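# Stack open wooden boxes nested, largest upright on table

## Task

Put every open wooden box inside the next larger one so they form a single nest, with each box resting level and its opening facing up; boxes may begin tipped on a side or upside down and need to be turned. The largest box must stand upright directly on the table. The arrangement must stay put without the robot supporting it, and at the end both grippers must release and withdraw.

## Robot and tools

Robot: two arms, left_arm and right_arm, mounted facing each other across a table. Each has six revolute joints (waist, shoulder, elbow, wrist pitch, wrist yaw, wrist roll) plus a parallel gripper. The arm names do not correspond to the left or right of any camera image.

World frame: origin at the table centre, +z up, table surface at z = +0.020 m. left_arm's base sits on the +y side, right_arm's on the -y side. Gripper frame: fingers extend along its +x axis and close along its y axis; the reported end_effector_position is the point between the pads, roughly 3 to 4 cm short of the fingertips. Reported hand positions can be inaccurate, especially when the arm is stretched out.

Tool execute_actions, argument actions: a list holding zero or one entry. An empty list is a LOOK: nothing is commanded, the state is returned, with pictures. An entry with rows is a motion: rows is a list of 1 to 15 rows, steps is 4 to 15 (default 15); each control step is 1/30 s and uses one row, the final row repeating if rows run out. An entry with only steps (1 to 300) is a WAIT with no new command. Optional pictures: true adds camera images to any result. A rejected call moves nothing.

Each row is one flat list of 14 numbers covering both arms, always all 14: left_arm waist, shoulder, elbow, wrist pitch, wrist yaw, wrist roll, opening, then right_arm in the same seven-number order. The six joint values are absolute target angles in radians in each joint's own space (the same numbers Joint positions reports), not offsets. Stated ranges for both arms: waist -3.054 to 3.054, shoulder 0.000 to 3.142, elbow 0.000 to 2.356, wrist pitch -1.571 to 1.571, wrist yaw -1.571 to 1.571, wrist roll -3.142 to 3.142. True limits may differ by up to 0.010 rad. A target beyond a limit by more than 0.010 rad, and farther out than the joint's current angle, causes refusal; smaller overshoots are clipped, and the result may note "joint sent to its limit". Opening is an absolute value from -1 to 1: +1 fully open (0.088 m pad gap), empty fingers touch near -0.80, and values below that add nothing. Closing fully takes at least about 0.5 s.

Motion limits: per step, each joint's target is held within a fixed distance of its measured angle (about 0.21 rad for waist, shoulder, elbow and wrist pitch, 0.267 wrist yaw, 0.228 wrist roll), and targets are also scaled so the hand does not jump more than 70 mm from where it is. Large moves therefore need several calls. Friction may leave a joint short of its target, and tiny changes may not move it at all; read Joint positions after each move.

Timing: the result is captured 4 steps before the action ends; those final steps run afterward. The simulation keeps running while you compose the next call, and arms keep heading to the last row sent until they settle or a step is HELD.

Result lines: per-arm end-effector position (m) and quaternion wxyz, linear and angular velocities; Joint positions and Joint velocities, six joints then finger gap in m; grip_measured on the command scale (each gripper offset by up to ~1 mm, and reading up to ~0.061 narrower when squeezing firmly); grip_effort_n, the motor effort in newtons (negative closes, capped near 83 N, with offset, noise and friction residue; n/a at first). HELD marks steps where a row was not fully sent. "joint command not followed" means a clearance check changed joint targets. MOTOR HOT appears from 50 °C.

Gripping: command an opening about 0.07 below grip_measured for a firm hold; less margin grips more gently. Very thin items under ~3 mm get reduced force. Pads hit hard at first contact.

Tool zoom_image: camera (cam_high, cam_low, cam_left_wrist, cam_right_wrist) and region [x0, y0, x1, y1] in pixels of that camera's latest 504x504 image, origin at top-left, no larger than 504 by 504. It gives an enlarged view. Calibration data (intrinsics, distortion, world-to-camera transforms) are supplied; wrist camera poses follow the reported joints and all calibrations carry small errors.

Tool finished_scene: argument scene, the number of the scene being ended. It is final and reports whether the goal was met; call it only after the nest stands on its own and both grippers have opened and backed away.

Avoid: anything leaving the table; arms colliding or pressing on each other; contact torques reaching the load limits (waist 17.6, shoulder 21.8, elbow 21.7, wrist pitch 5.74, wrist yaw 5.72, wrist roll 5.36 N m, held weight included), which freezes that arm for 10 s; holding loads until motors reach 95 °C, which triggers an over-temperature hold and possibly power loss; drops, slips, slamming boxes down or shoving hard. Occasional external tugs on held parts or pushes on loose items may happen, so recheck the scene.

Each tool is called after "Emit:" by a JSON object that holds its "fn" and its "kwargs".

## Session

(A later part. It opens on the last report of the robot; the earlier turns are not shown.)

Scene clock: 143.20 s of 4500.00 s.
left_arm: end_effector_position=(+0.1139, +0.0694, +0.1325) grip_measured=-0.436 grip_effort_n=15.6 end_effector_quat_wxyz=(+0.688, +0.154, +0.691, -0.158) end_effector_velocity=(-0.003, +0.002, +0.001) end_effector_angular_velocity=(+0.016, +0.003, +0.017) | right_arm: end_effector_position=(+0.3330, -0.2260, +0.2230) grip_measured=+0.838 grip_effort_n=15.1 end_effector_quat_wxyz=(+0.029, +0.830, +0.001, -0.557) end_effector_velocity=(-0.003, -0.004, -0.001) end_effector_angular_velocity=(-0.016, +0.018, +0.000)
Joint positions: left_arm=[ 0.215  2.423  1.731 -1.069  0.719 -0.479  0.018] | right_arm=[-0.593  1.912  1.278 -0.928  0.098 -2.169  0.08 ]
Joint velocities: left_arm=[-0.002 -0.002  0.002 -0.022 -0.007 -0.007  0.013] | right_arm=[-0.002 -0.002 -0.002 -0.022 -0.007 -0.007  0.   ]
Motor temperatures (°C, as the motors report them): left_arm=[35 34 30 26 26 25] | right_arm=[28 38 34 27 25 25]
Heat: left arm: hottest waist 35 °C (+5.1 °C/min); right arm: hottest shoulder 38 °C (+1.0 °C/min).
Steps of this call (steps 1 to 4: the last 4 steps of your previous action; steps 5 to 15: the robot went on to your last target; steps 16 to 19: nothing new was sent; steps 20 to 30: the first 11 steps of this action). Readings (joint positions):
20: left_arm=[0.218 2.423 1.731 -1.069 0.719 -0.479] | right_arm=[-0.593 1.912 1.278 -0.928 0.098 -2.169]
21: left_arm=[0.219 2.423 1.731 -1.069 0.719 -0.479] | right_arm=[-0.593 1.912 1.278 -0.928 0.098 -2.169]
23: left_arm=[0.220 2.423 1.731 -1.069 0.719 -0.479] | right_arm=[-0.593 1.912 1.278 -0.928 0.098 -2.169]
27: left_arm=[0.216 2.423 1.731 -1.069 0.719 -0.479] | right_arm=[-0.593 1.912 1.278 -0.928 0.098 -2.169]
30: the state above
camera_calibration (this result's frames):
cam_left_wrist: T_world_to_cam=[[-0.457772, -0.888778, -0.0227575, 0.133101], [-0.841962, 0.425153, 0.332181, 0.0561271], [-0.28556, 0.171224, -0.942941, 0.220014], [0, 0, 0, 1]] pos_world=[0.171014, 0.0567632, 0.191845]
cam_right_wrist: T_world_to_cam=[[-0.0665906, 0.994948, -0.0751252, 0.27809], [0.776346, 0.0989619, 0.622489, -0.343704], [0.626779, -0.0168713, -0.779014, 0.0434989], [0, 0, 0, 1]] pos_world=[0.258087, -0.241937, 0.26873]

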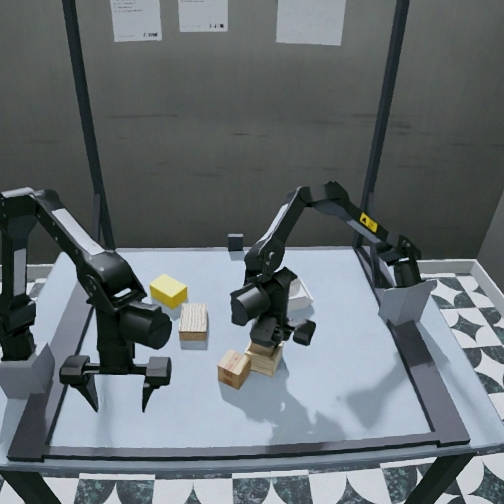

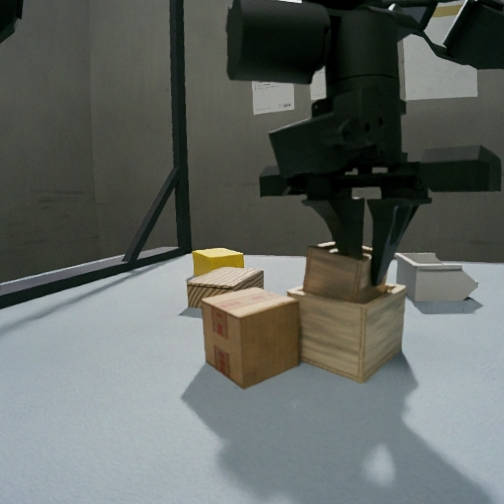

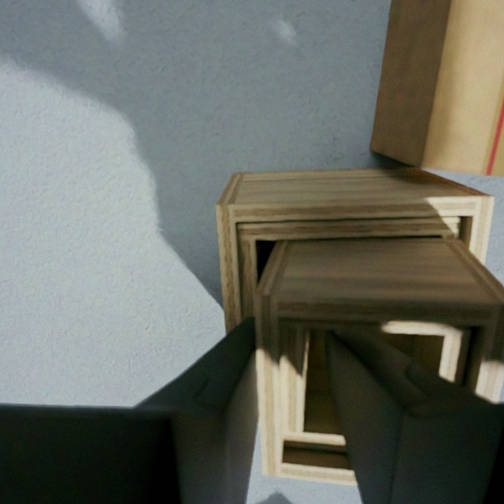

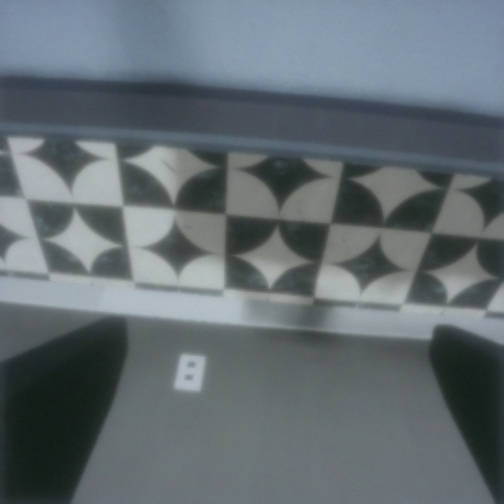

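It's tilting in; look again.

Emit:
{"fn": "execute_actions", "kwargs": {"actions": [{"steps":15}], "pictures": true}}

Scene clock: 143.70 s of 4500.00 s.
left_arm: end_effector_position=(+0.1139, +0.0694, +0.1325) grip_measured=-0.404 grip_effort_n=15.6 end_effector_quat_wxyz=(+0.688, +0.154, +0.691, -0.158) end_effector_velocity=(-0.006, +0.001, -0.001) end_effector_angular_velocity=(+0.011, +0.015, +0.013) | right_arm: end_effector_position=(+0.3330, -0.2260, +0.2230) grip_measured=+0.838 grip_effort_n=15.1 end_effector_quat_wxyz=(+0.029, +0.830, +0.001, -0.557) end_effector_velocity=(+0.001, -0.002, +0.000) end_effector_angular_velocity=(-0.012, -0.002, +0.001)
Joint positions: left_arm=[ 0.215  2.423  1.731 -1.069  0.719 -0.479  0.019] | right_arm=[-0.593  1.912  1.278 -0.928  0.098 -2.169  0.08 ]
Joint velocities: left_arm=[-0.007 -0.002  0.002 -0.022  0.007 -0.007 -0.   ] | right_arm=[-0.002  0.002  0.002 -0.007  0.007 -0.007 -0.   ]
Motor temperatures (°C, as the motors report them): left_arm=[35 34 30 26 26 25] | right_arm=[28 38 34 27 25 25]
Heat: left arm: hottest waist 35 °C (+5.0 °C/min); right arm: hottest shoulder 38 °C (+1.0 °C/min).
Kept back: nothing.
Steps of this call (steps 1 to 4: the last 4 steps of your previous action; steps 5 to 15: the robot went on to your last target). Readings (joint positions):
1: left_arm=[0.215 2.423 1.731 -1.069 0.719 -0.479] | right_arm=[-0.593 1.912 1.278 -0.928 0.098 -2.169]
2: left_arm=[0.215 2.423 1.731 -1.069 0.719 -0.479] | right_arm=[-0.593 1.912 1.278 -0.928 0.098 -2.169]
4: left_arm=[0.215 2.423 1.731 -1.069 0.719 -0.479] | right_arm=[-0.593 1.912 1.278 -0.928 0.098 -2.169]
8: left_arm=[0.215 2.423 1.731 -1.069 0.719 -0.479] | right_arm=[-0.593 1.912 1.278 -0.928 0.098 -2.169]
15: the state above
All arms were judged still, so your last target was given up. Only a new action makes them travel on or press farther. Fingers that are still opening or closing keep moving.
camera_calibration (this result's frames):
cam_left_wrist: T_world_to_cam=[[-0.457772, -0.888778, -0.0227575, 0.133101], [-0.841962, 0.425153, 0.332181, 0.0561271], [-0.28556, 0.171224, -0.942941, 0.220014], [0, 0, 0, 1]] pos_world=[0.171014, 0.0567632, 0.191845]
cam_right_wrist: T_world_to_cam=[[-0.0665906, 0.994948, -0.0751252, 0.27809], [0.776346, 0.0989619, 0.622489, -0.343704], [0.626779, -0.0168713, -0.779014, 0.0434989], [0, 0, 0, 1]] pos_world=[0.258087, -0.241937, 0.26873]

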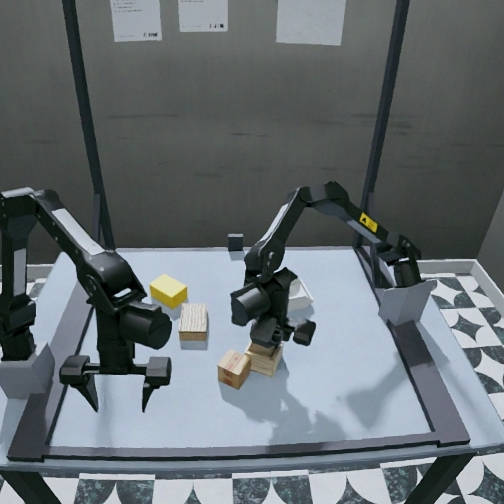

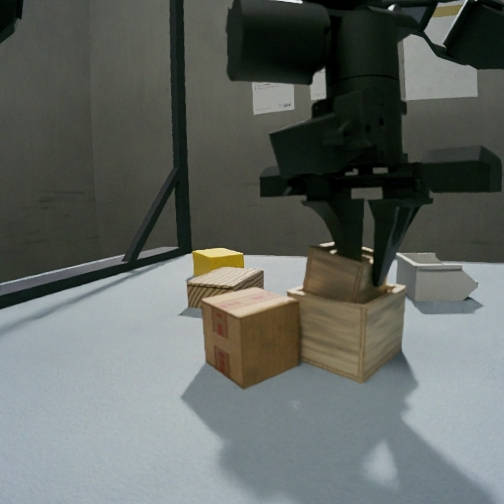

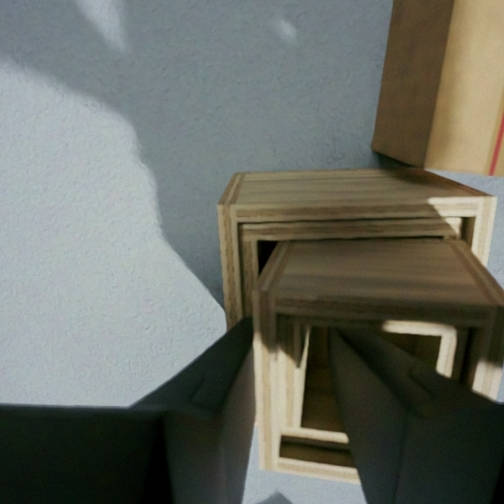

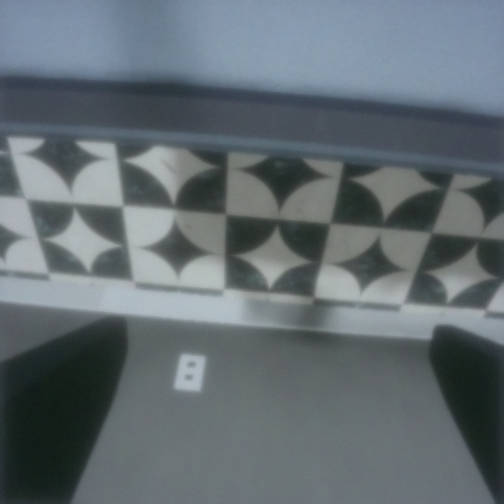

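Emit:
{"fn": "execute_actions", "kwargs": {"actions": [{"rows":[[0.225,2.416,1.705,-1.058,0.717,-0.470,-0.4,-0.593,1.912,1.278,-0.928,0.098,-2.169,0.84],[0.232,2.410,1.685,-1.052,0.715,-0.465,-0.4,-0.593,1.912,1.278,-0.928,0.098,-2.169,0.84]],"steps":15}], "pictures": true}}

Scene clock: 144.30 s of 4500.00 s.
left_arm: end_effector_position=(+0.1178, +0.0795, +0.1290) grip_measured=-0.403 grip_effort_n=15.6 end_effector_quat_wxyz=(+0.686, +0.151, +0.695, -0.152) end_effector_velocity=(+0.002, -0.001, +0.002) end_effector_angular_velocity=(-0.004, -0.012, +0.001) | right_arm: end_effector_position=(+0.3330, -0.2260, +0.2230) grip_measured=+0.838 grip_effort_n=15.1 end_effector_quat_wxyz=(+0.029, +0.830, +0.001, -0.557) end_effector_velocity=(-0.001, -0.002, -0.000) end_effector_angular_velocity=(-0.004, +0.010, +0.004)
Joint positions: left_arm=[ 0.227  2.422  1.693 -1.054  0.718 -0.469  0.019] | right_arm=[-0.593  1.912  1.278 -0.928  0.098 -2.169  0.08 ]
Joint velocities: left_arm=[ 0.002 -0.002  0.002  0.007 -0.007 -0.007 -0.   ] | right_arm=[-0.002 -0.002 -0.002 -0.007 -0.007 -0.007 -0.   ]
Motor temperatures (°C, as the motors report them): left_arm=[35 34 30 26 26 25] | right_arm=[28 38 34 27 25 25]
Heat: left arm: hottest waist 35 °C (+5.1 °C/min); right arm: hottest shoulder 38 °C (+1.0 °C/min).
Steps of this call (steps 1 to 7: nothing new was sent; steps 8 to 18: the first 11 steps of this action). Readings (joint positions):
8: left_arm=[0.215 2.423 1.730 -1.069 0.719 -0.479] | right_arm=[-0.593 1.912 1.278 -0.928 0.098 -2.169]
9: left_arm=[0.216 2.423 1.725 -1.066 0.719 -0.478] | right_arm=[-0.593 1.912 1.278 -0.928 0.098 -2.169]
11: left_arm=[0.218 2.422 1.712 -1.062 0.719 -0.474] | right_arm=[-0.593 1.912 1.278 -0.928 0.098 -2.169]
15: left_arm=[0.225 2.422 1.694 -1.058 0.718 -0.470] | right_arm=[-0.593 1.912 1.278 -0.928 0.098 -2.169]
18: the state above
camera_calibration (this result's frames):
cam_left_wrist: T_world_to_cam=[[-0.44666, -0.894342, -0.0254459, 0.143268], [-0.844942, 0.412295, 0.340714, 0.0566044], [-0.294224, 0.173684, -0.939823, 0.216559], [0, 0, 0, 1]] pos_world=[0.175536, 0.0671796, 0.187887]
cam_right_wrist: T_world_to_cam=[[-0.0665906, 0.994948, -0.0751252, 0.27809], [0.776346, 0.0989619, 0.622489, -0.343704], [0.626779, -0.0168713, -0.779014, 0.0434989], [0, 0, 0, 1]] pos_world=[0.258087, -0.241937, 0.26873]

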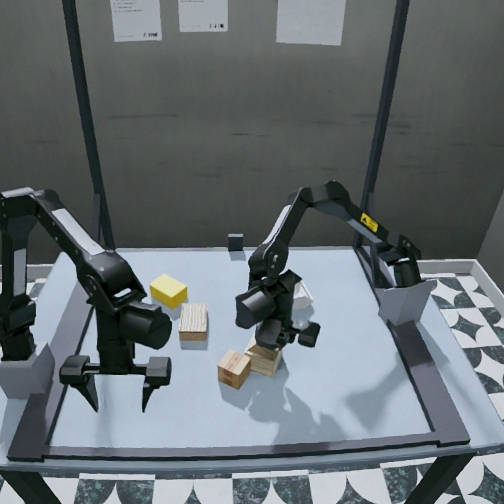

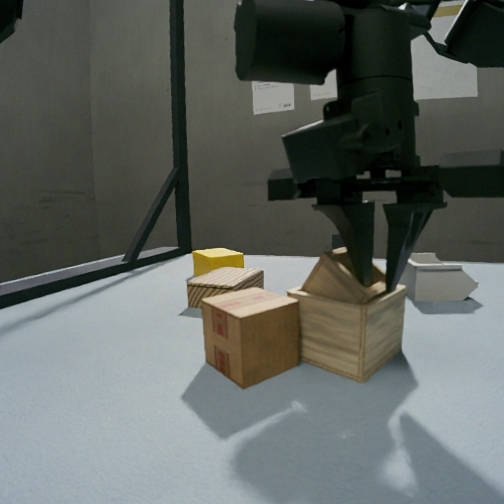

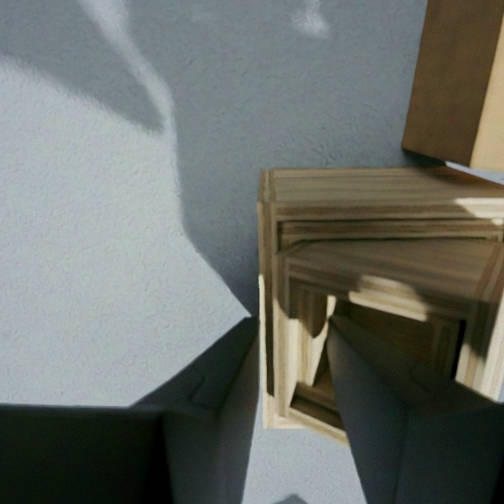

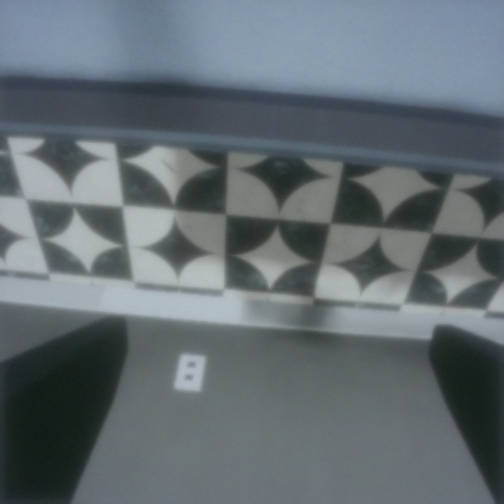

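Emit:
{"fn": "execute_actions", "kwargs": {"actions": [{"rows":[[0.29,2.42,1.70,-1.10,0.70,-0.41,-0.4,-0.593,1.912,1.278,-0.928,0.098,-2.169,0.84]],"steps":15}]}}

Emit:
{"fn": "execute_actions", "kwargs": {"actions": [{"rows":[[0.27,2.445,1.80,-1.16,0.70,-0.42,-0.4,-0.593,1.912,1.278,-0.928,0.098,-2.169,0.84]],"steps":15}], "pictures": true}}

Scene clock: 144.80 s of 4500.00 s.
left_arm: end_effector_position=(+0.1324, +0.0941, +0.1461) grip_measured=-0.403 grip_effort_n=15.6 end_effector_quat_wxyz=(+0.690, +0.142, +0.694, -0.146) end_effector_velocity=(-0.008, +0.002, -0.001) end_effector_angular_velocity=(+0.028, +0.011, +0.001) | right_arm: end_effector_position=(+0.3330, -0.2260, +0.2230) grip_measured=+0.838 grip_effort_n=14.7 end_effector_quat_wxyz=(+0.029, +0.830, +0.001, -0.557) end_effector_velocity=(+0.002, +0.000, +0.001) end_effector_angular_velocity=(+0.003, +0.003, +0.016)
Joint positions: left_arm=[ 0.29   2.422  1.692 -1.095  0.704 -0.416  0.019] | right_arm=[-0.593  1.912  1.278 -0.928  0.098 -2.169  0.08 ]
Joint velocities: left_arm=[-0.012 -0.007  0.002 -0.037 -0.007  0.007  0.   ] | right_arm=[-0.007 -0.002 -0.002  0.007 -0.007 -0.022 -0.   ]
Motor temperatures (°C, as the motors report them): left_arm=[35 34 30 26 26 25] | right_arm=[28 38 34 27 25 25]
Heat: left arm: hottest waist 35 °C (+5.0 °C/min); right arm: hottest shoulder 38 °C (+1.0 °C/min).
Steps of this call (steps 1 to 4: the last 4 steps of your previous action; steps 5 to 15: the first 11 steps of this action). Readings (joint positions):
5: left_arm=[0.228 2.422 1.691 -1.056 0.718 -0.461] | right_arm=[-0.593 1.912 1.278 -0.928 0.098 -2.169]
6: left_arm=[0.233 2.422 1.691 -1.066 0.716 -0.449] | right_arm=[-0.593 1.912 1.278 -0.928 0.098 -2.169]
8: left_arm=[0.252 2.422 1.691 -1.081 0.711 -0.434] | right_arm=[-0.593 1.912 1.278 -0.928 0.098 -2.169]
12: left_arm=[0.286 2.422 1.691 -1.092 0.704 -0.420] | right_arm=[-0.593 1.912 1.278 -0.928 0.098 -2.169]
15: the state above

Scene clock: 145.30 s of 4500.00 s.
left_arm: end_effector_position=(+0.1249, +0.0752, +0.1550) grip_measured=-0.403 grip_effort_n=15.6 end_effector_quat_wxyz=(+0.691, +0.154, +0.689, -0.156) end_effector_velocity=(-0.001, +0.003, -0.005) end_effector_angular_velocity=(+0.015, +0.022, +0.026) | right_arm: end_effector_position=(+0.3330, -0.2260, +0.2230) grip_measured=+0.838 grip_effort_n=14.7 end_effector_quat_wxyz=(+0.029, +0.830, +0.001, -0.557) end_effector_velocity=(-0.001, -0.000, -0.001) end_effector_angular_velocity=(+0.007, +0.018, +0.018)
Joint positions: left_arm=[ 0.269  2.433  1.788 -1.156  0.702 -0.416  0.019] | right_arm=[-0.593  1.912  1.278 -0.928  0.098 -2.169  0.08 ]
Joint velocities: left_arm=[-0.002  0.017  0.007 -0.022  0.007 -0.007 -0.   ] | right_arm=[-0.007 -0.002 -0.007  0.007 -0.022 -0.022 -0.   ]
Motor temperatures (°C, as the motors report them): left_arm=[35 34 30 26 26 25] | right_arm=[28 38 34 27 25 25]
Heat: left arm: hottest waist 35 °C (+5.1 °C/min); right arm: hottest shoulder 38 °C (+1.0 °C/min).
Steps of this call (steps 1 to 4: the last 4 steps of your previous action; steps 5 to 15: the first 11 steps of this action). Readings (joint positions):
5: left_arm=[0.288 2.423 1.701 -1.107 0.703 -0.414] | right_arm=[-0.593 1.912 1.278 -0.928 0.098 -2.169]
6: left_arm=[0.287 2.427 1.719 -1.123 0.702 -0.414] | right_arm=[-0.593 1.912 1.278 -0.928 0.098 -2.169]
8: left_arm=[0.281 2.432 1.751 -1.133 0.702 -0.414] | right_arm=[-0.593 1.912 1.278 -0.928 0.098 -2.169]
12: left_arm=[0.270 2.432 1.785 -1.149 0.702 -0.416] | right_arm=[-0.593 1.912 1.278 -0.928 0.098 -2.169]
15: the state above
camera_calibration (this result's frames):
cam_left_wrist: T_world_to_cam=[[-0.455113, -0.890031, -0.0267614, 0.144181], [-0.845453, 0.422496, 0.326659, 0.0570291], [-0.27943, 0.171292, -0.944763, 0.242905], [0, 0, 0, 1]] pos_world=[0.181709, 0.0626235, 0.214717]
cam_right_wrist: T_world_to_cam=[[-0.0665906, 0.994948, -0.0751252, 0.27809], [0.776346, 0.0989619, 0.622489, -0.343704], [0.626779, -0.0168713, -0.779014, 0.0434989], [0, 0, 0, 1]] pos_world=[0.258087, -0.241937, 0.26873]

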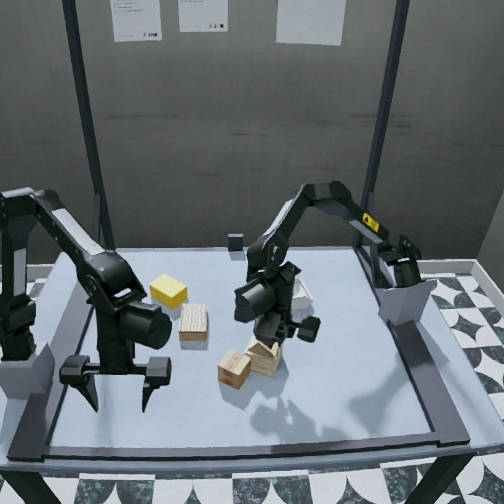

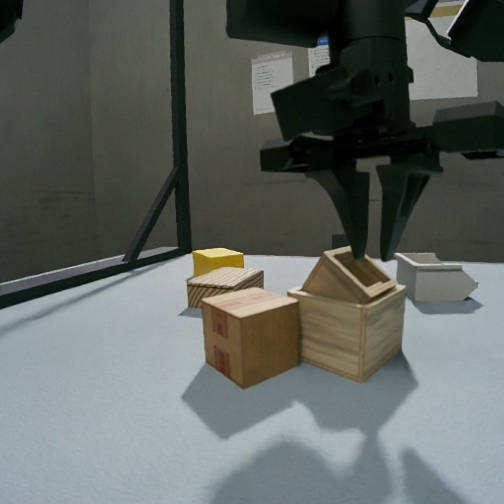

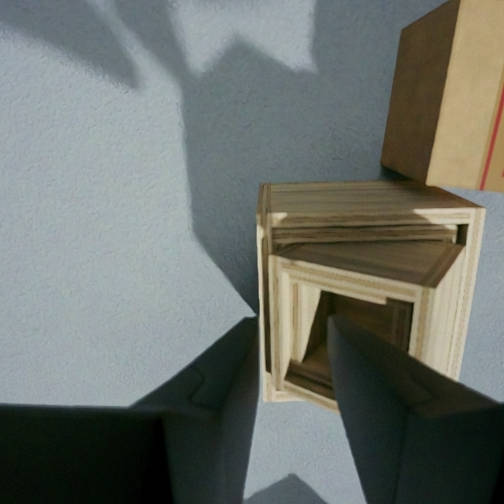

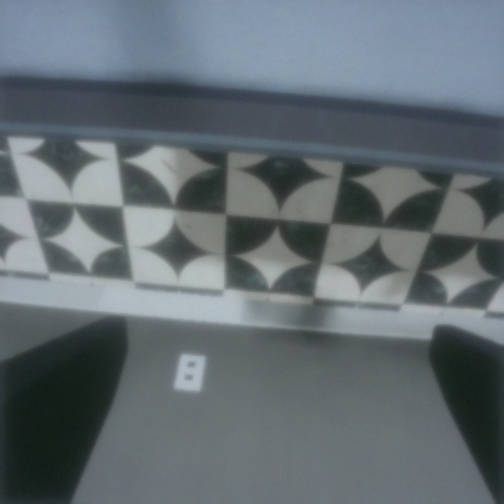

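Emit:
{"fn": "execute_actions", "kwargs": {"actions": [{"rows":[[0.184,2.46,1.92,-1.201,0.723,-0.514,0.0,-0.593,1.912,1.278,-0.928,0.098,-2.169,0.84]],"steps":15}], "pictures": true}}

Scene clock: 146.10 s of 4500.00 s.
left_arm: end_effector_position=(+0.1036, +0.0393, +0.1558) grip_measured=-0.026 grip_effort_n=16.0 end_effector_quat_wxyz=(+0.694, +0.153, +0.685, -0.162) end_effector_velocity=(-0.007, +0.014, +0.003) end_effector_angular_velocity=(+0.048, +0.029, +0.095) | right_arm: end_effector_position=(+0.3330, -0.2260, +0.2230) grip_measured=+0.838 grip_effort_n=15.1 end_effector_quat_wxyz=(+0.029, +0.830, +0.001, -0.557) end_effector_velocity=(+0.000, +0.001, +0.000) end_effector_angular_velocity=(+0.008, +0.003, +0.008)
Joint positions: left_arm=[ 0.204  2.449  1.917 -1.194  0.716 -0.506  0.038] | right_arm=[-0.593  1.912  1.278 -0.928  0.098 -2.169  0.08 ]
Joint velocities: left_arm=[ 0.007 -0.007 -0.007 -0.081 -0.007 -0.037  0.009] | right_arm=[-0.002 -0.002 -0.002  0.007 -0.007 -0.007 -0.   ]
Motor temperatures (°C, as the motors report them): left_arm=[35 34 30 26 26 25] | right_arm=[28 38 34 27 25 25]
Heat: left arm: hottest waist 35 °C (+5.1 °C/min); right arm: hottest shoulder 38 °C (+1.0 °C/min).
Steps of this call (steps 1 to 4: the last 4 steps of your previous action; steps 5 to 13: the robot went on to your last target; steps 14 to 24: the first 11 steps of this action). Readings (joint positions):
14: left_arm=[0.267 2.436 1.803 -1.167 0.701 -0.428] | right_arm=[-0.593 1.912 1.278 -0.928 0.098 -2.169]
15: left_arm=[0.260 2.442 1.825 -1.178 0.702 -0.450] | right_arm=[-0.593 1.912 1.278 -0.928 0.098 -2.169]
17: left_arm=[0.234 2.450 1.863 -1.182 0.706 -0.476] | right_arm=[-0.593 1.912 1.278 -0.928 0.098 -2.169]
21: left_arm=[0.205 2.449 1.910 -1.189 0.716 -0.500] | right_arm=[-0.593 1.912 1.278 -0.928 0.098 -2.169]
24: the state above
camera_calibration (this result's frames):
cam_left_wrist: T_world_to_cam=[[-0.461462, -0.886965, -0.0185891, 0.101867], [-0.84483, 0.432953, 0.314347, 0.0553277], [-0.270767, 0.160764, -0.949126, 0.24402], [0, 0, 0, 1]] pos_world=[0.159823, 0.0271686, 0.216107]
cam_right_wrist: T_world_to_cam=[[-0.0665906, 0.994948, -0.0751252, 0.27809], [0.776346, 0.0989619, 0.622489, -0.343704], [0.626779, -0.0168713, -0.779014, 0.0434989], [0, 0, 0, 1]] pos_world=[0.258087, -0.241937, 0.26873]

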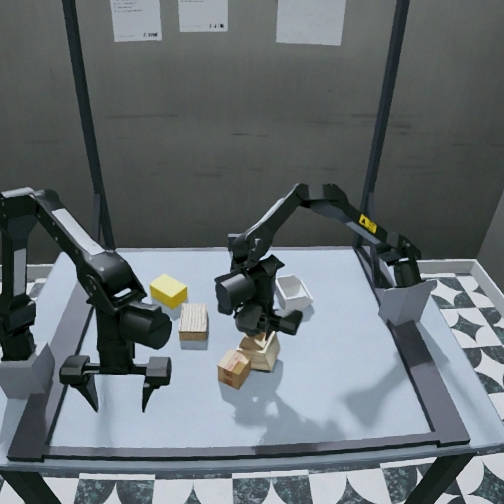

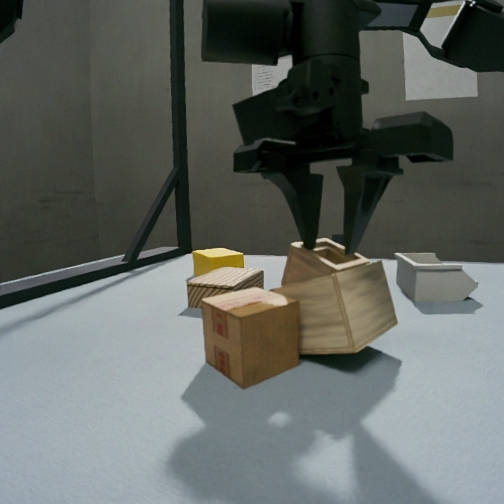

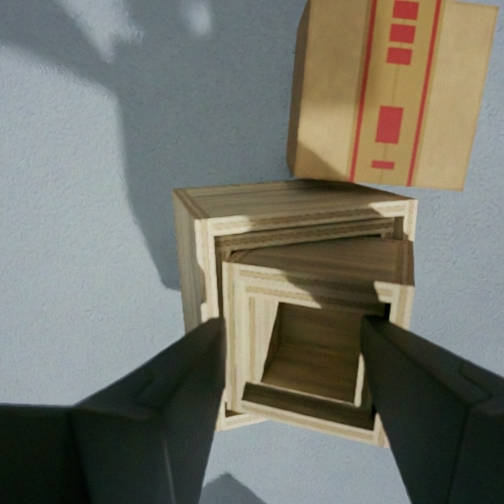

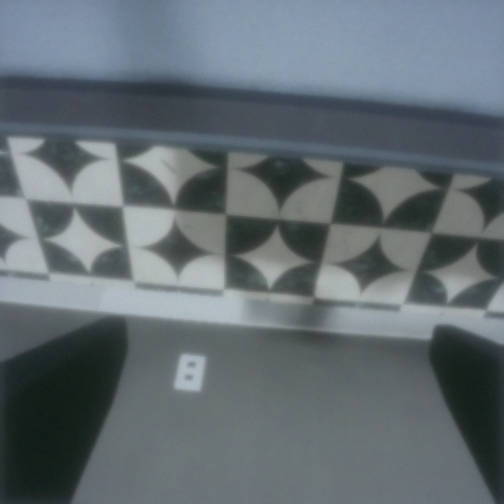

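Emit:
{"fn": "execute_actions", "kwargs": {"actions": [{"rows":[[0.26,2.42,1.917,-1.22,0.716,-0.506,0.0,-0.593,1.912,1.278,-0.928,0.098,-2.169,0.84]],"steps":15}], "pictures": true}}

Scene clock: 146.60 s of 4500.00 s.
left_arm: end_effector_position=(+0.1151, +0.0469, +0.1755) grip_measured=-0.003 grip_effort_n=15.6 end_effector_quat_wxyz=(+0.702, +0.126, +0.684, -0.154) end_effector_velocity=(-0.005, -0.003, +0.016) end_effector_angular_velocity=(-0.022, -0.024, -0.004) | right_arm: end_effector_position=(+0.3330, -0.2260, +0.2230) grip_measured=+0.838 grip_effort_n=15.1 end_effector_quat_wxyz=(+0.029, +0.830, +0.001, -0.557) end_effector_velocity=(-0.001, -0.002, -0.000) end_effector_angular_velocity=(-0.010, +0.011, +0.017)
Joint positions: left_arm=[ 0.258  2.437  1.918 -1.217  0.717 -0.51   0.039] | right_arm=[-0.593  1.912  1.278 -0.928  0.098 -2.169  0.08 ]
Joint velocities: left_arm=[ 0.012 -0.042 -0.002 -0.007 -0.007 -0.007  0.   ] | right_arm=[-0.002 -0.002 -0.002 -0.007 -0.007 -0.022 -0.   ]
Motor temperatures (°C, as the motors report them): left_arm=[35 34 30 26 26 25] | right_arm=[28 38 34 27 25 25]
Heat: left arm: hottest waist 35 °C (+5.0 °C/min); right arm: hottest shoulder 38 °C (+1.0 °C/min).
Steps of this call (steps 1 to 4: the last 4 steps of your previous action; steps 5 to 15: the first 11 steps of this action). Readings (joint positions):
5: left_arm=[0.205 2.449 1.918 -1.198 0.717 -0.510] | right_arm=[-0.593 1.912 1.278 -0.928 0.098 -2.169]
6: left_arm=[0.209 2.447 1.918 -1.204 0.717 -0.510] | right_arm=[-0.593 1.912 1.278 -0.928 0.098 -2.169]
8: left_arm=[0.221 2.447 1.918 -1.213 0.717 -0.510] | right_arm=[-0.593 1.912 1.278 -0.928 0.098 -2.169]
12: left_arm=[0.250 2.443 1.918 -1.216 0.717 -0.510] | right_arm=[-0.593 1.912 1.278 -0.928 0.098 -2.169]
15: the state above
camera_calibration (this result's frames):
cam_left_wrist: T_world_to_cam=[[-0.416211, -0.90926, 0.00368503, 0.106186], [-0.867791, 0.398432, 0.29697, 0.0628559], [-0.271492, 0.120405, -0.95488, 0.267648], [0, 0, 0, 1]] pos_world=[0.171406, 0.0392805, 0.236514]
cam_right_wrist: T_world_to_cam=[[-0.0665906, 0.994948, -0.0751252, 0.27809], [0.776346, 0.0989619, 0.622489, -0.343704], [0.626779, -0.0168713, -0.779014, 0.0434989], [0, 0, 0, 1]] pos_world=[0.258087, -0.241937, 0.26873]

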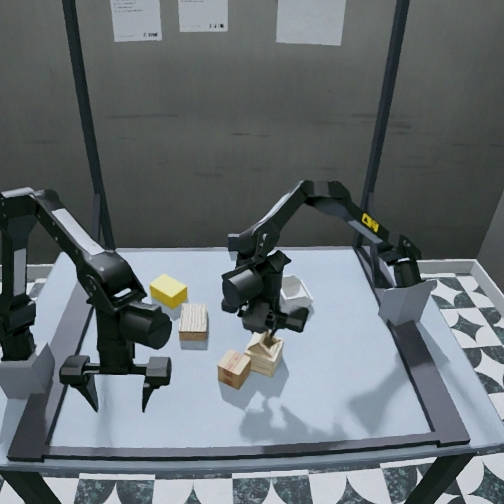

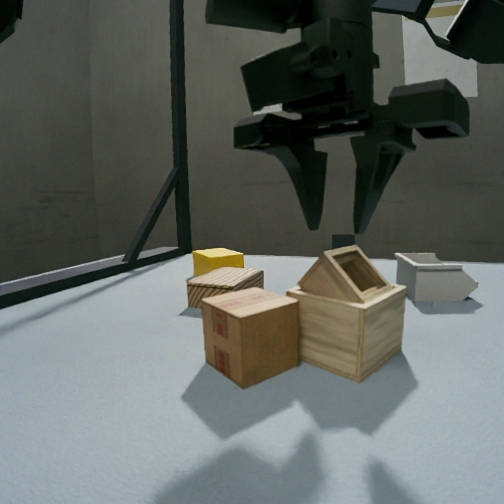

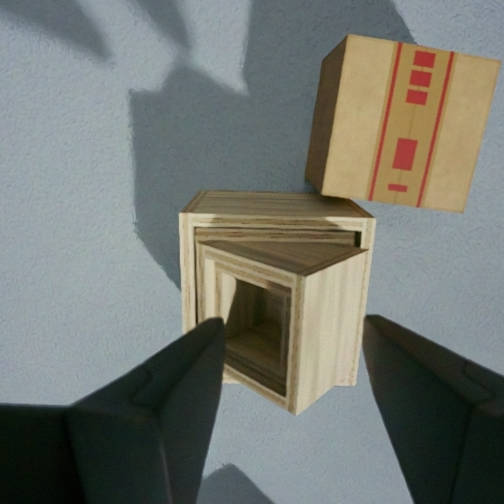

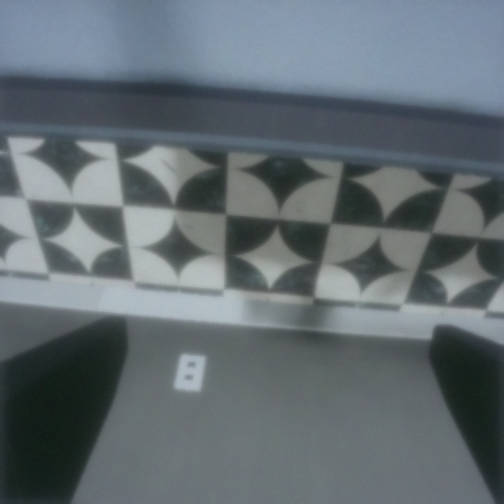

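Emit:
{"fn": "execute_actions", "kwargs": {"actions": [{"rows":[[0.222,2.422,1.868,-1.225,0.712,-0.468,0.1,-0.593,1.912,1.278,-0.928,0.098,-2.169,0.84]],"steps":15}], "pictures": true}}

Scene clock: 147.33 s of 4500.00 s.
left_arm: end_effector_position=(+0.1013, +0.0531, +0.1574) grip_measured=+0.091 grip_effort_n=15.6 end_effector_quat_wxyz=(+0.686, +0.155, +0.695, -0.152) end_effector_velocity=(-0.001, +0.006, -0.001) end_effector_angular_velocity=(+0.031, -0.004, +0.008) | right_arm: end_effector_position=(+0.3330, -0.2260, +0.2230) grip_measured=+0.838 grip_effort_n=15.1 end_effector_quat_wxyz=(+0.029, +0.830, +0.001, -0.557) end_effector_velocity=(-0.003, -0.001, +0.001) end_effector_angular_velocity=(-0.002, +0.008, +0.010)
Joint positions: left_arm=[ 0.218  2.432  1.876 -1.224  0.716 -0.473  0.043] | right_arm=[-0.593  1.912  1.278 -0.928  0.098 -2.169  0.08 ]
Joint velocities: left_arm=[-0.002 -0.002 -0.007 -0.022 -0.022  0.007  0.002] | right_arm=[ 0.002 -0.007 -0.002 -0.007 -0.007 -0.007 -0.   ]
Motor temperatures (°C, as the motors report them): left_arm=[35 34 30 26 26 25] | right_arm=[28 38 34 27 25 25]
Heat: left arm: hottest waist 35 °C (+5.1 °C/min); right arm: hottest shoulder 38 °C (+1.0 °C/min).
Steps of this call (steps 1 to 4: the last 4 steps of your previous action; steps 5 to 11: the robot went on to your last target; steps 12 to 22: the first 11 steps of this action). Readings (joint positions):
12: left_arm=[0.257 2.435 1.915 -1.218 0.717 -0.505] | right_arm=[-0.593 1.912 1.278 -0.928 0.098 -2.169]
13: left_arm=[0.254 2.434 1.907 -1.219 0.717 -0.496] | right_arm=[-0.593 1.912 1.278 -0.928 0.098 -2.169]
15: left_arm=[0.244 2.432 1.893 -1.222 0.717 -0.486] | right_arm=[-0.593 1.912 1.278 -0.928 0.098 -2.169]
19: left_arm=[0.221 2.432 1.878 -1.224 0.716 -0.476] | right_arm=[-0.593 1.912 1.278 -0.928 0.098 -2.169]
22: the state above
camera_calibration (this result's frames):
cam_left_wrist: T_world_to_cam=[[-0.451323, -0.891848, -0.0302401, 0.114127], [-0.843092, 0.415055, 0.341942, 0.043267], [-0.292409, 0.179821, -0.939234, 0.242355], [0, 0, 0, 1]] pos_world=[0.158853, 0.0402449, 0.216285]
cam_right_wrist: T_world_to_cam=[[-0.0665906, 0.994948, -0.0751252, 0.27809], [0.776346, 0.0989619, 0.622489, -0.343704], [0.626779, -0.0168713, -0.779014, 0.0434989], [0, 0, 0, 1]] pos_world=[0.258087, -0.241937, 0.26873]

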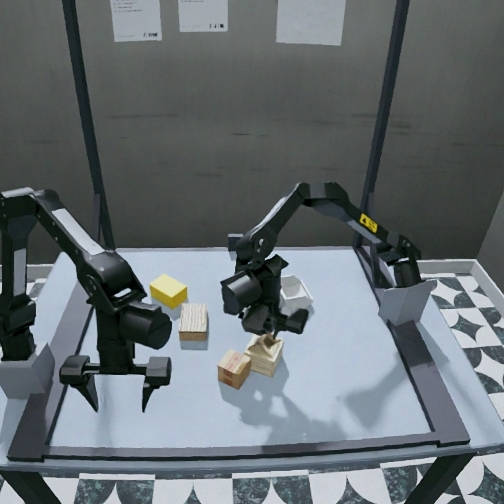

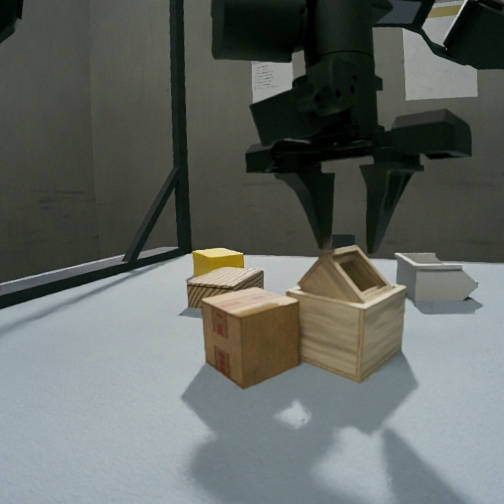

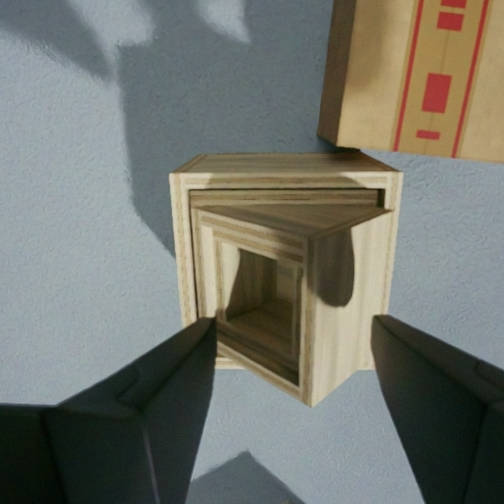

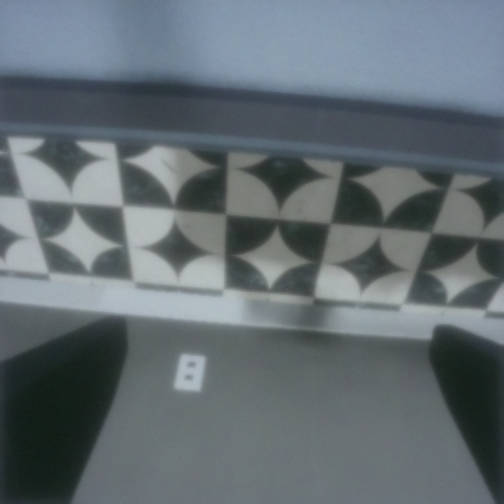

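Emit:
{"fn": "execute_actions", "kwargs": {"actions": [{"rows":[[0.182,2.482,1.936,-1.218,0.724,-0.509,0.2,-0.593,1.912,1.278,-0.928,0.098,-2.169,0.84]],"steps":15}], "pictures": true}}

Scene clock: 148.00 s of 4500.00 s.
left_arm: end_effector_position=(+0.0963, +0.0414, +0.1435) grip_measured=+0.191 grip_effort_n=15.6 end_effector_quat_wxyz=(+0.683, +0.162, +0.697, -0.150) end_effector_velocity=(+0.007, -0.001, -0.006) end_effector_angular_velocity=(+0.007, -0.004, +0.007) | right_arm: end_effector_position=(+0.3330, -0.2260, +0.2230) grip_measured=+0.838 grip_effort_n=15.1 end_effector_quat_wxyz=(+0.029, +0.830, +0.001, -0.557) end_effector_velocity=(-0.001, -0.000, +0.003) end_effector_angular_velocity=(+0.004, +0.005, +0.006)
Joint positions: left_arm=[ 0.178  2.468  1.924 -1.22   0.72  -0.504  0.048] | right_arm=[-0.593  1.912  1.278 -0.928  0.098 -2.169  0.08 ]
Joint velocities: left_arm=[-0.002  0.027  0.017  0.007 -0.007 -0.007  0.002] | right_arm=[-0.002 -0.007  0.002 -0.007 -0.007 -0.007 -0.   ]
Motor temperatures (°C, as the motors report them): left_arm=[35 34 30 26 26 25] | right_arm=[28 38 34 27 25 25]
Heat: left arm: hottest waist 35 °C (+5.0 °C/min); right arm: hottest shoulder 38 °C (+1.0 °C/min).
Steps of this call (steps 1 to 4: the last 4 steps of your previous action; steps 5 to 9: the robot went on to your last target; steps 10 to 20: the first 11 steps of this action). Readings (joint positions):
10: left_arm=[0.217 2.434 1.877 -1.225 0.716 -0.473] | right_arm=[-0.593 1.912 1.278 -0.928 0.098 -2.169]
11: left_arm=[0.214 2.439 1.886 -1.226 0.716 -0.480] | right_arm=[-0.593 1.912 1.278 -0.928 0.098 -2.169]
13: left_arm=[0.204 2.450 1.905 -1.221 0.716 -0.490] | right_arm=[-0.593 1.912 1.278 -0.928 0.098 -2.169]
17: left_arm=[0.182 2.463 1.920 -1.220 0.719 -0.501] | right_arm=[-0.593 1.912 1.278 -0.928 0.098 -2.169]
20: the state above
camera_calibration (this result's frames):
cam_left_wrist: T_world_to_cam=[[-0.459521, -0.887279, -0.0397093, 0.102963], [-0.837626, 0.418072, 0.351566, 0.0466698], [-0.295336, 0.194814, -0.93532, 0.228981], [0, 0, 0, 1]] pos_world=[0.154032, 0.0272366, 0.201851]
cam_right_wrist: T_world_to_cam=[[-0.0665906, 0.994948, -0.0751252, 0.27809], [0.776346, 0.0989619, 0.622489, -0.343704], [0.626779, -0.0168713, -0.779014, 0.0434989], [0, 0, 0, 1]] pos_world=[0.258087, -0.241937, 0.26873]

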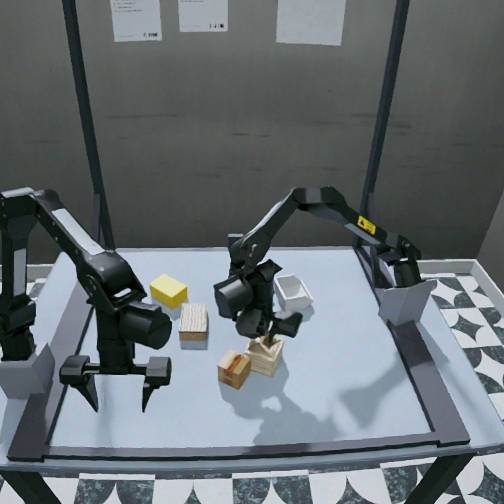

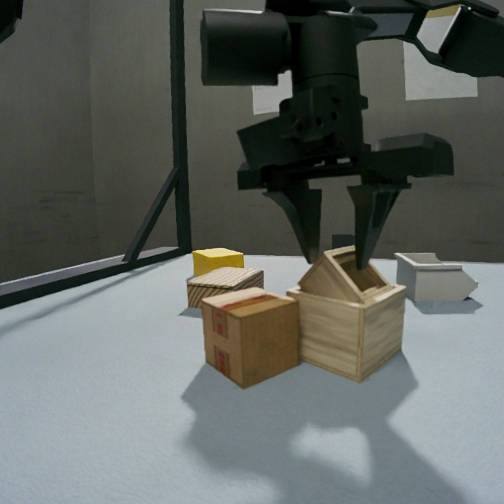

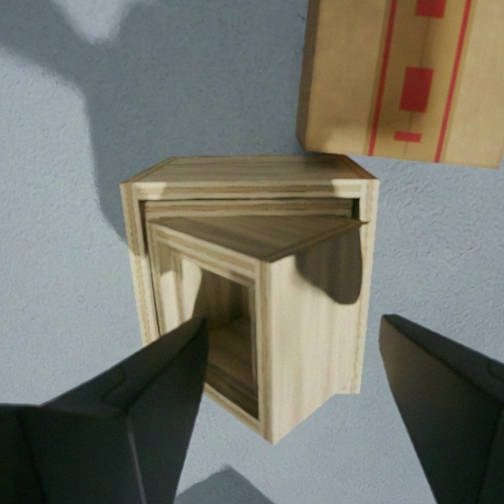

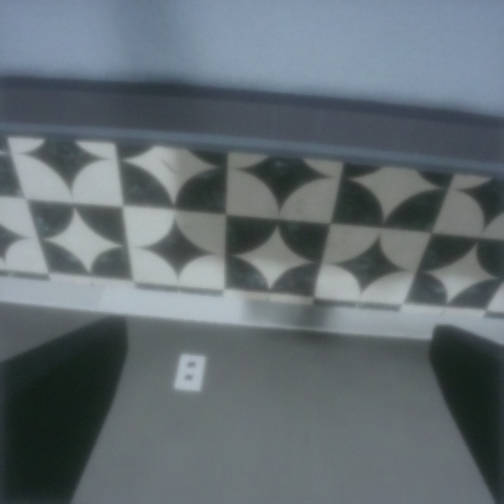

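Emit:
{"fn": "execute_actions", "kwargs": {"actions": [{"rows":[[0.155,2.508,1.919,-1.172,0.725,-0.526,0.2,-0.593,1.912,1.278,-0.928,0.098,-2.169,0.84]],"steps":15}], "pictures": true}}

Scene clock: 148.53 s of 4500.00 s.
left_arm: end_effector_position=(+0.0988, +0.0379, +0.1262) grip_measured=+0.197 grip_effort_n=15.6 end_effector_quat_wxyz=(+0.681, +0.168, +0.697, -0.152) end_effector_velocity=(+0.000, -0.003, -0.002) end_effector_angular_velocity=(-0.005, -0.013, -0.013) | right_arm: end_effector_position=(+0.3330, -0.2260, +0.2230) grip_measured=+0.838 grip_effort_n=15.1 end_effector_quat_wxyz=(+0.029, +0.830, +0.001, -0.557) end_effector_velocity=(+0.002, +0.000, +0.003) end_effector_angular_velocity=(+0.004, -0.012, +0.006)
Joint positions: left_arm=[ 0.152  2.497  1.924 -1.177  0.721 -0.522  0.049] | right_arm=[-0.593  1.912  1.278 -0.928  0.098 -2.169  0.08 ]
Joint velocities: left_arm=[-0.007 -0.002 -0.002  0.022 -0.007 -0.007  0.   ] | right_arm=[-0.002 -0.007 -0.002  0.007  0.007 -0.007 -0.   ]
Motor temperatures (°C, as the motors report them): left_arm=[35 34 30 26 26 25] | right_arm=[28 38 34 27 25 25]
Heat: left arm: hottest waist 35 °C (+5.0 °C/min); right arm: hottest shoulder 38 °C (+1.0 °C/min).
Steps of this call (steps 1 to 4: the last 4 steps of your previous action; step 5: the robot went on to your last target; steps 6 to 16: the first 11 steps of this action). Readings (joint positions):
6: left_arm=[0.178 2.471 1.927 -1.217 0.720 -0.508] | right_arm=[-0.593 1.912 1.278 -0.928 0.098 -2.169]
7: left_arm=[0.176 2.474 1.927 -1.204 0.720 -0.512] | right_arm=[-0.593 1.912 1.278 -0.928 0.098 -2.169]
9: left_arm=[0.169 2.481 1.927 -1.190 0.721 -0.516] | right_arm=[-0.593 1.912 1.278 -0.928 0.098 -2.169]
13: left_arm=[0.155 2.495 1.924 -1.180 0.721 -0.521] | right_arm=[-0.593 1.912 1.278 -0.928 0.098 -2.169]
16: the state above
camera_calibration (this result's frames):
cam_left_wrist: T_world_to_cam=[[-0.468495, -0.882293, -0.0455156, 0.101796], [-0.833064, 0.424028, 0.355253, 0.0551791], [-0.294137, 0.204352, -0.933661, 0.213561], [0, 0, 0, 1]] pos_world=[0.156475, 0.0227748, 0.184424]
cam_right_wrist: T_world_to_cam=[[-0.0665906, 0.994948, -0.0751252, 0.27809], [0.776346, 0.0989619, 0.622489, -0.343704], [0.626779, -0.0168713, -0.779014, 0.0434989], [0, 0, 0, 1]] pos_world=[0.258087, -0.241937, 0.26873]

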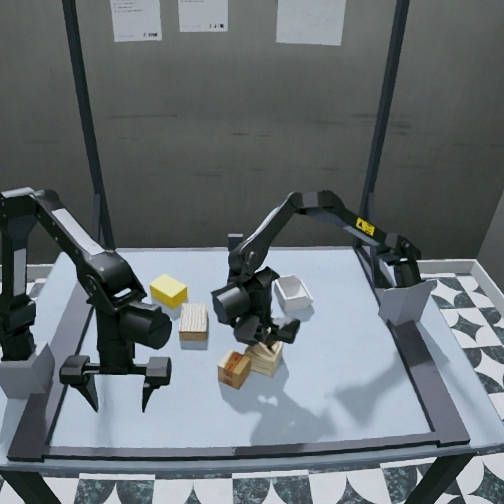

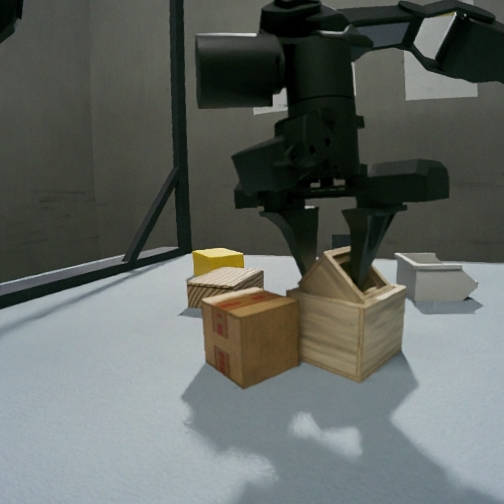

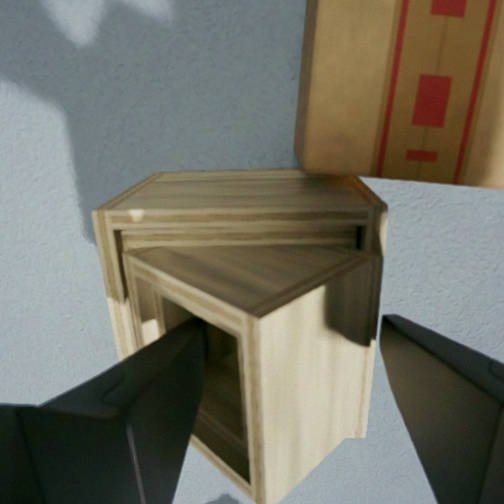

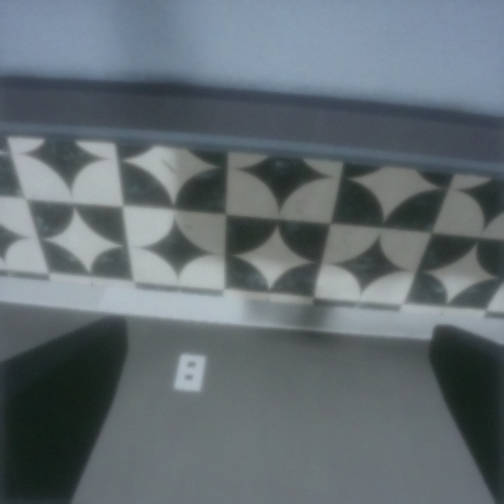

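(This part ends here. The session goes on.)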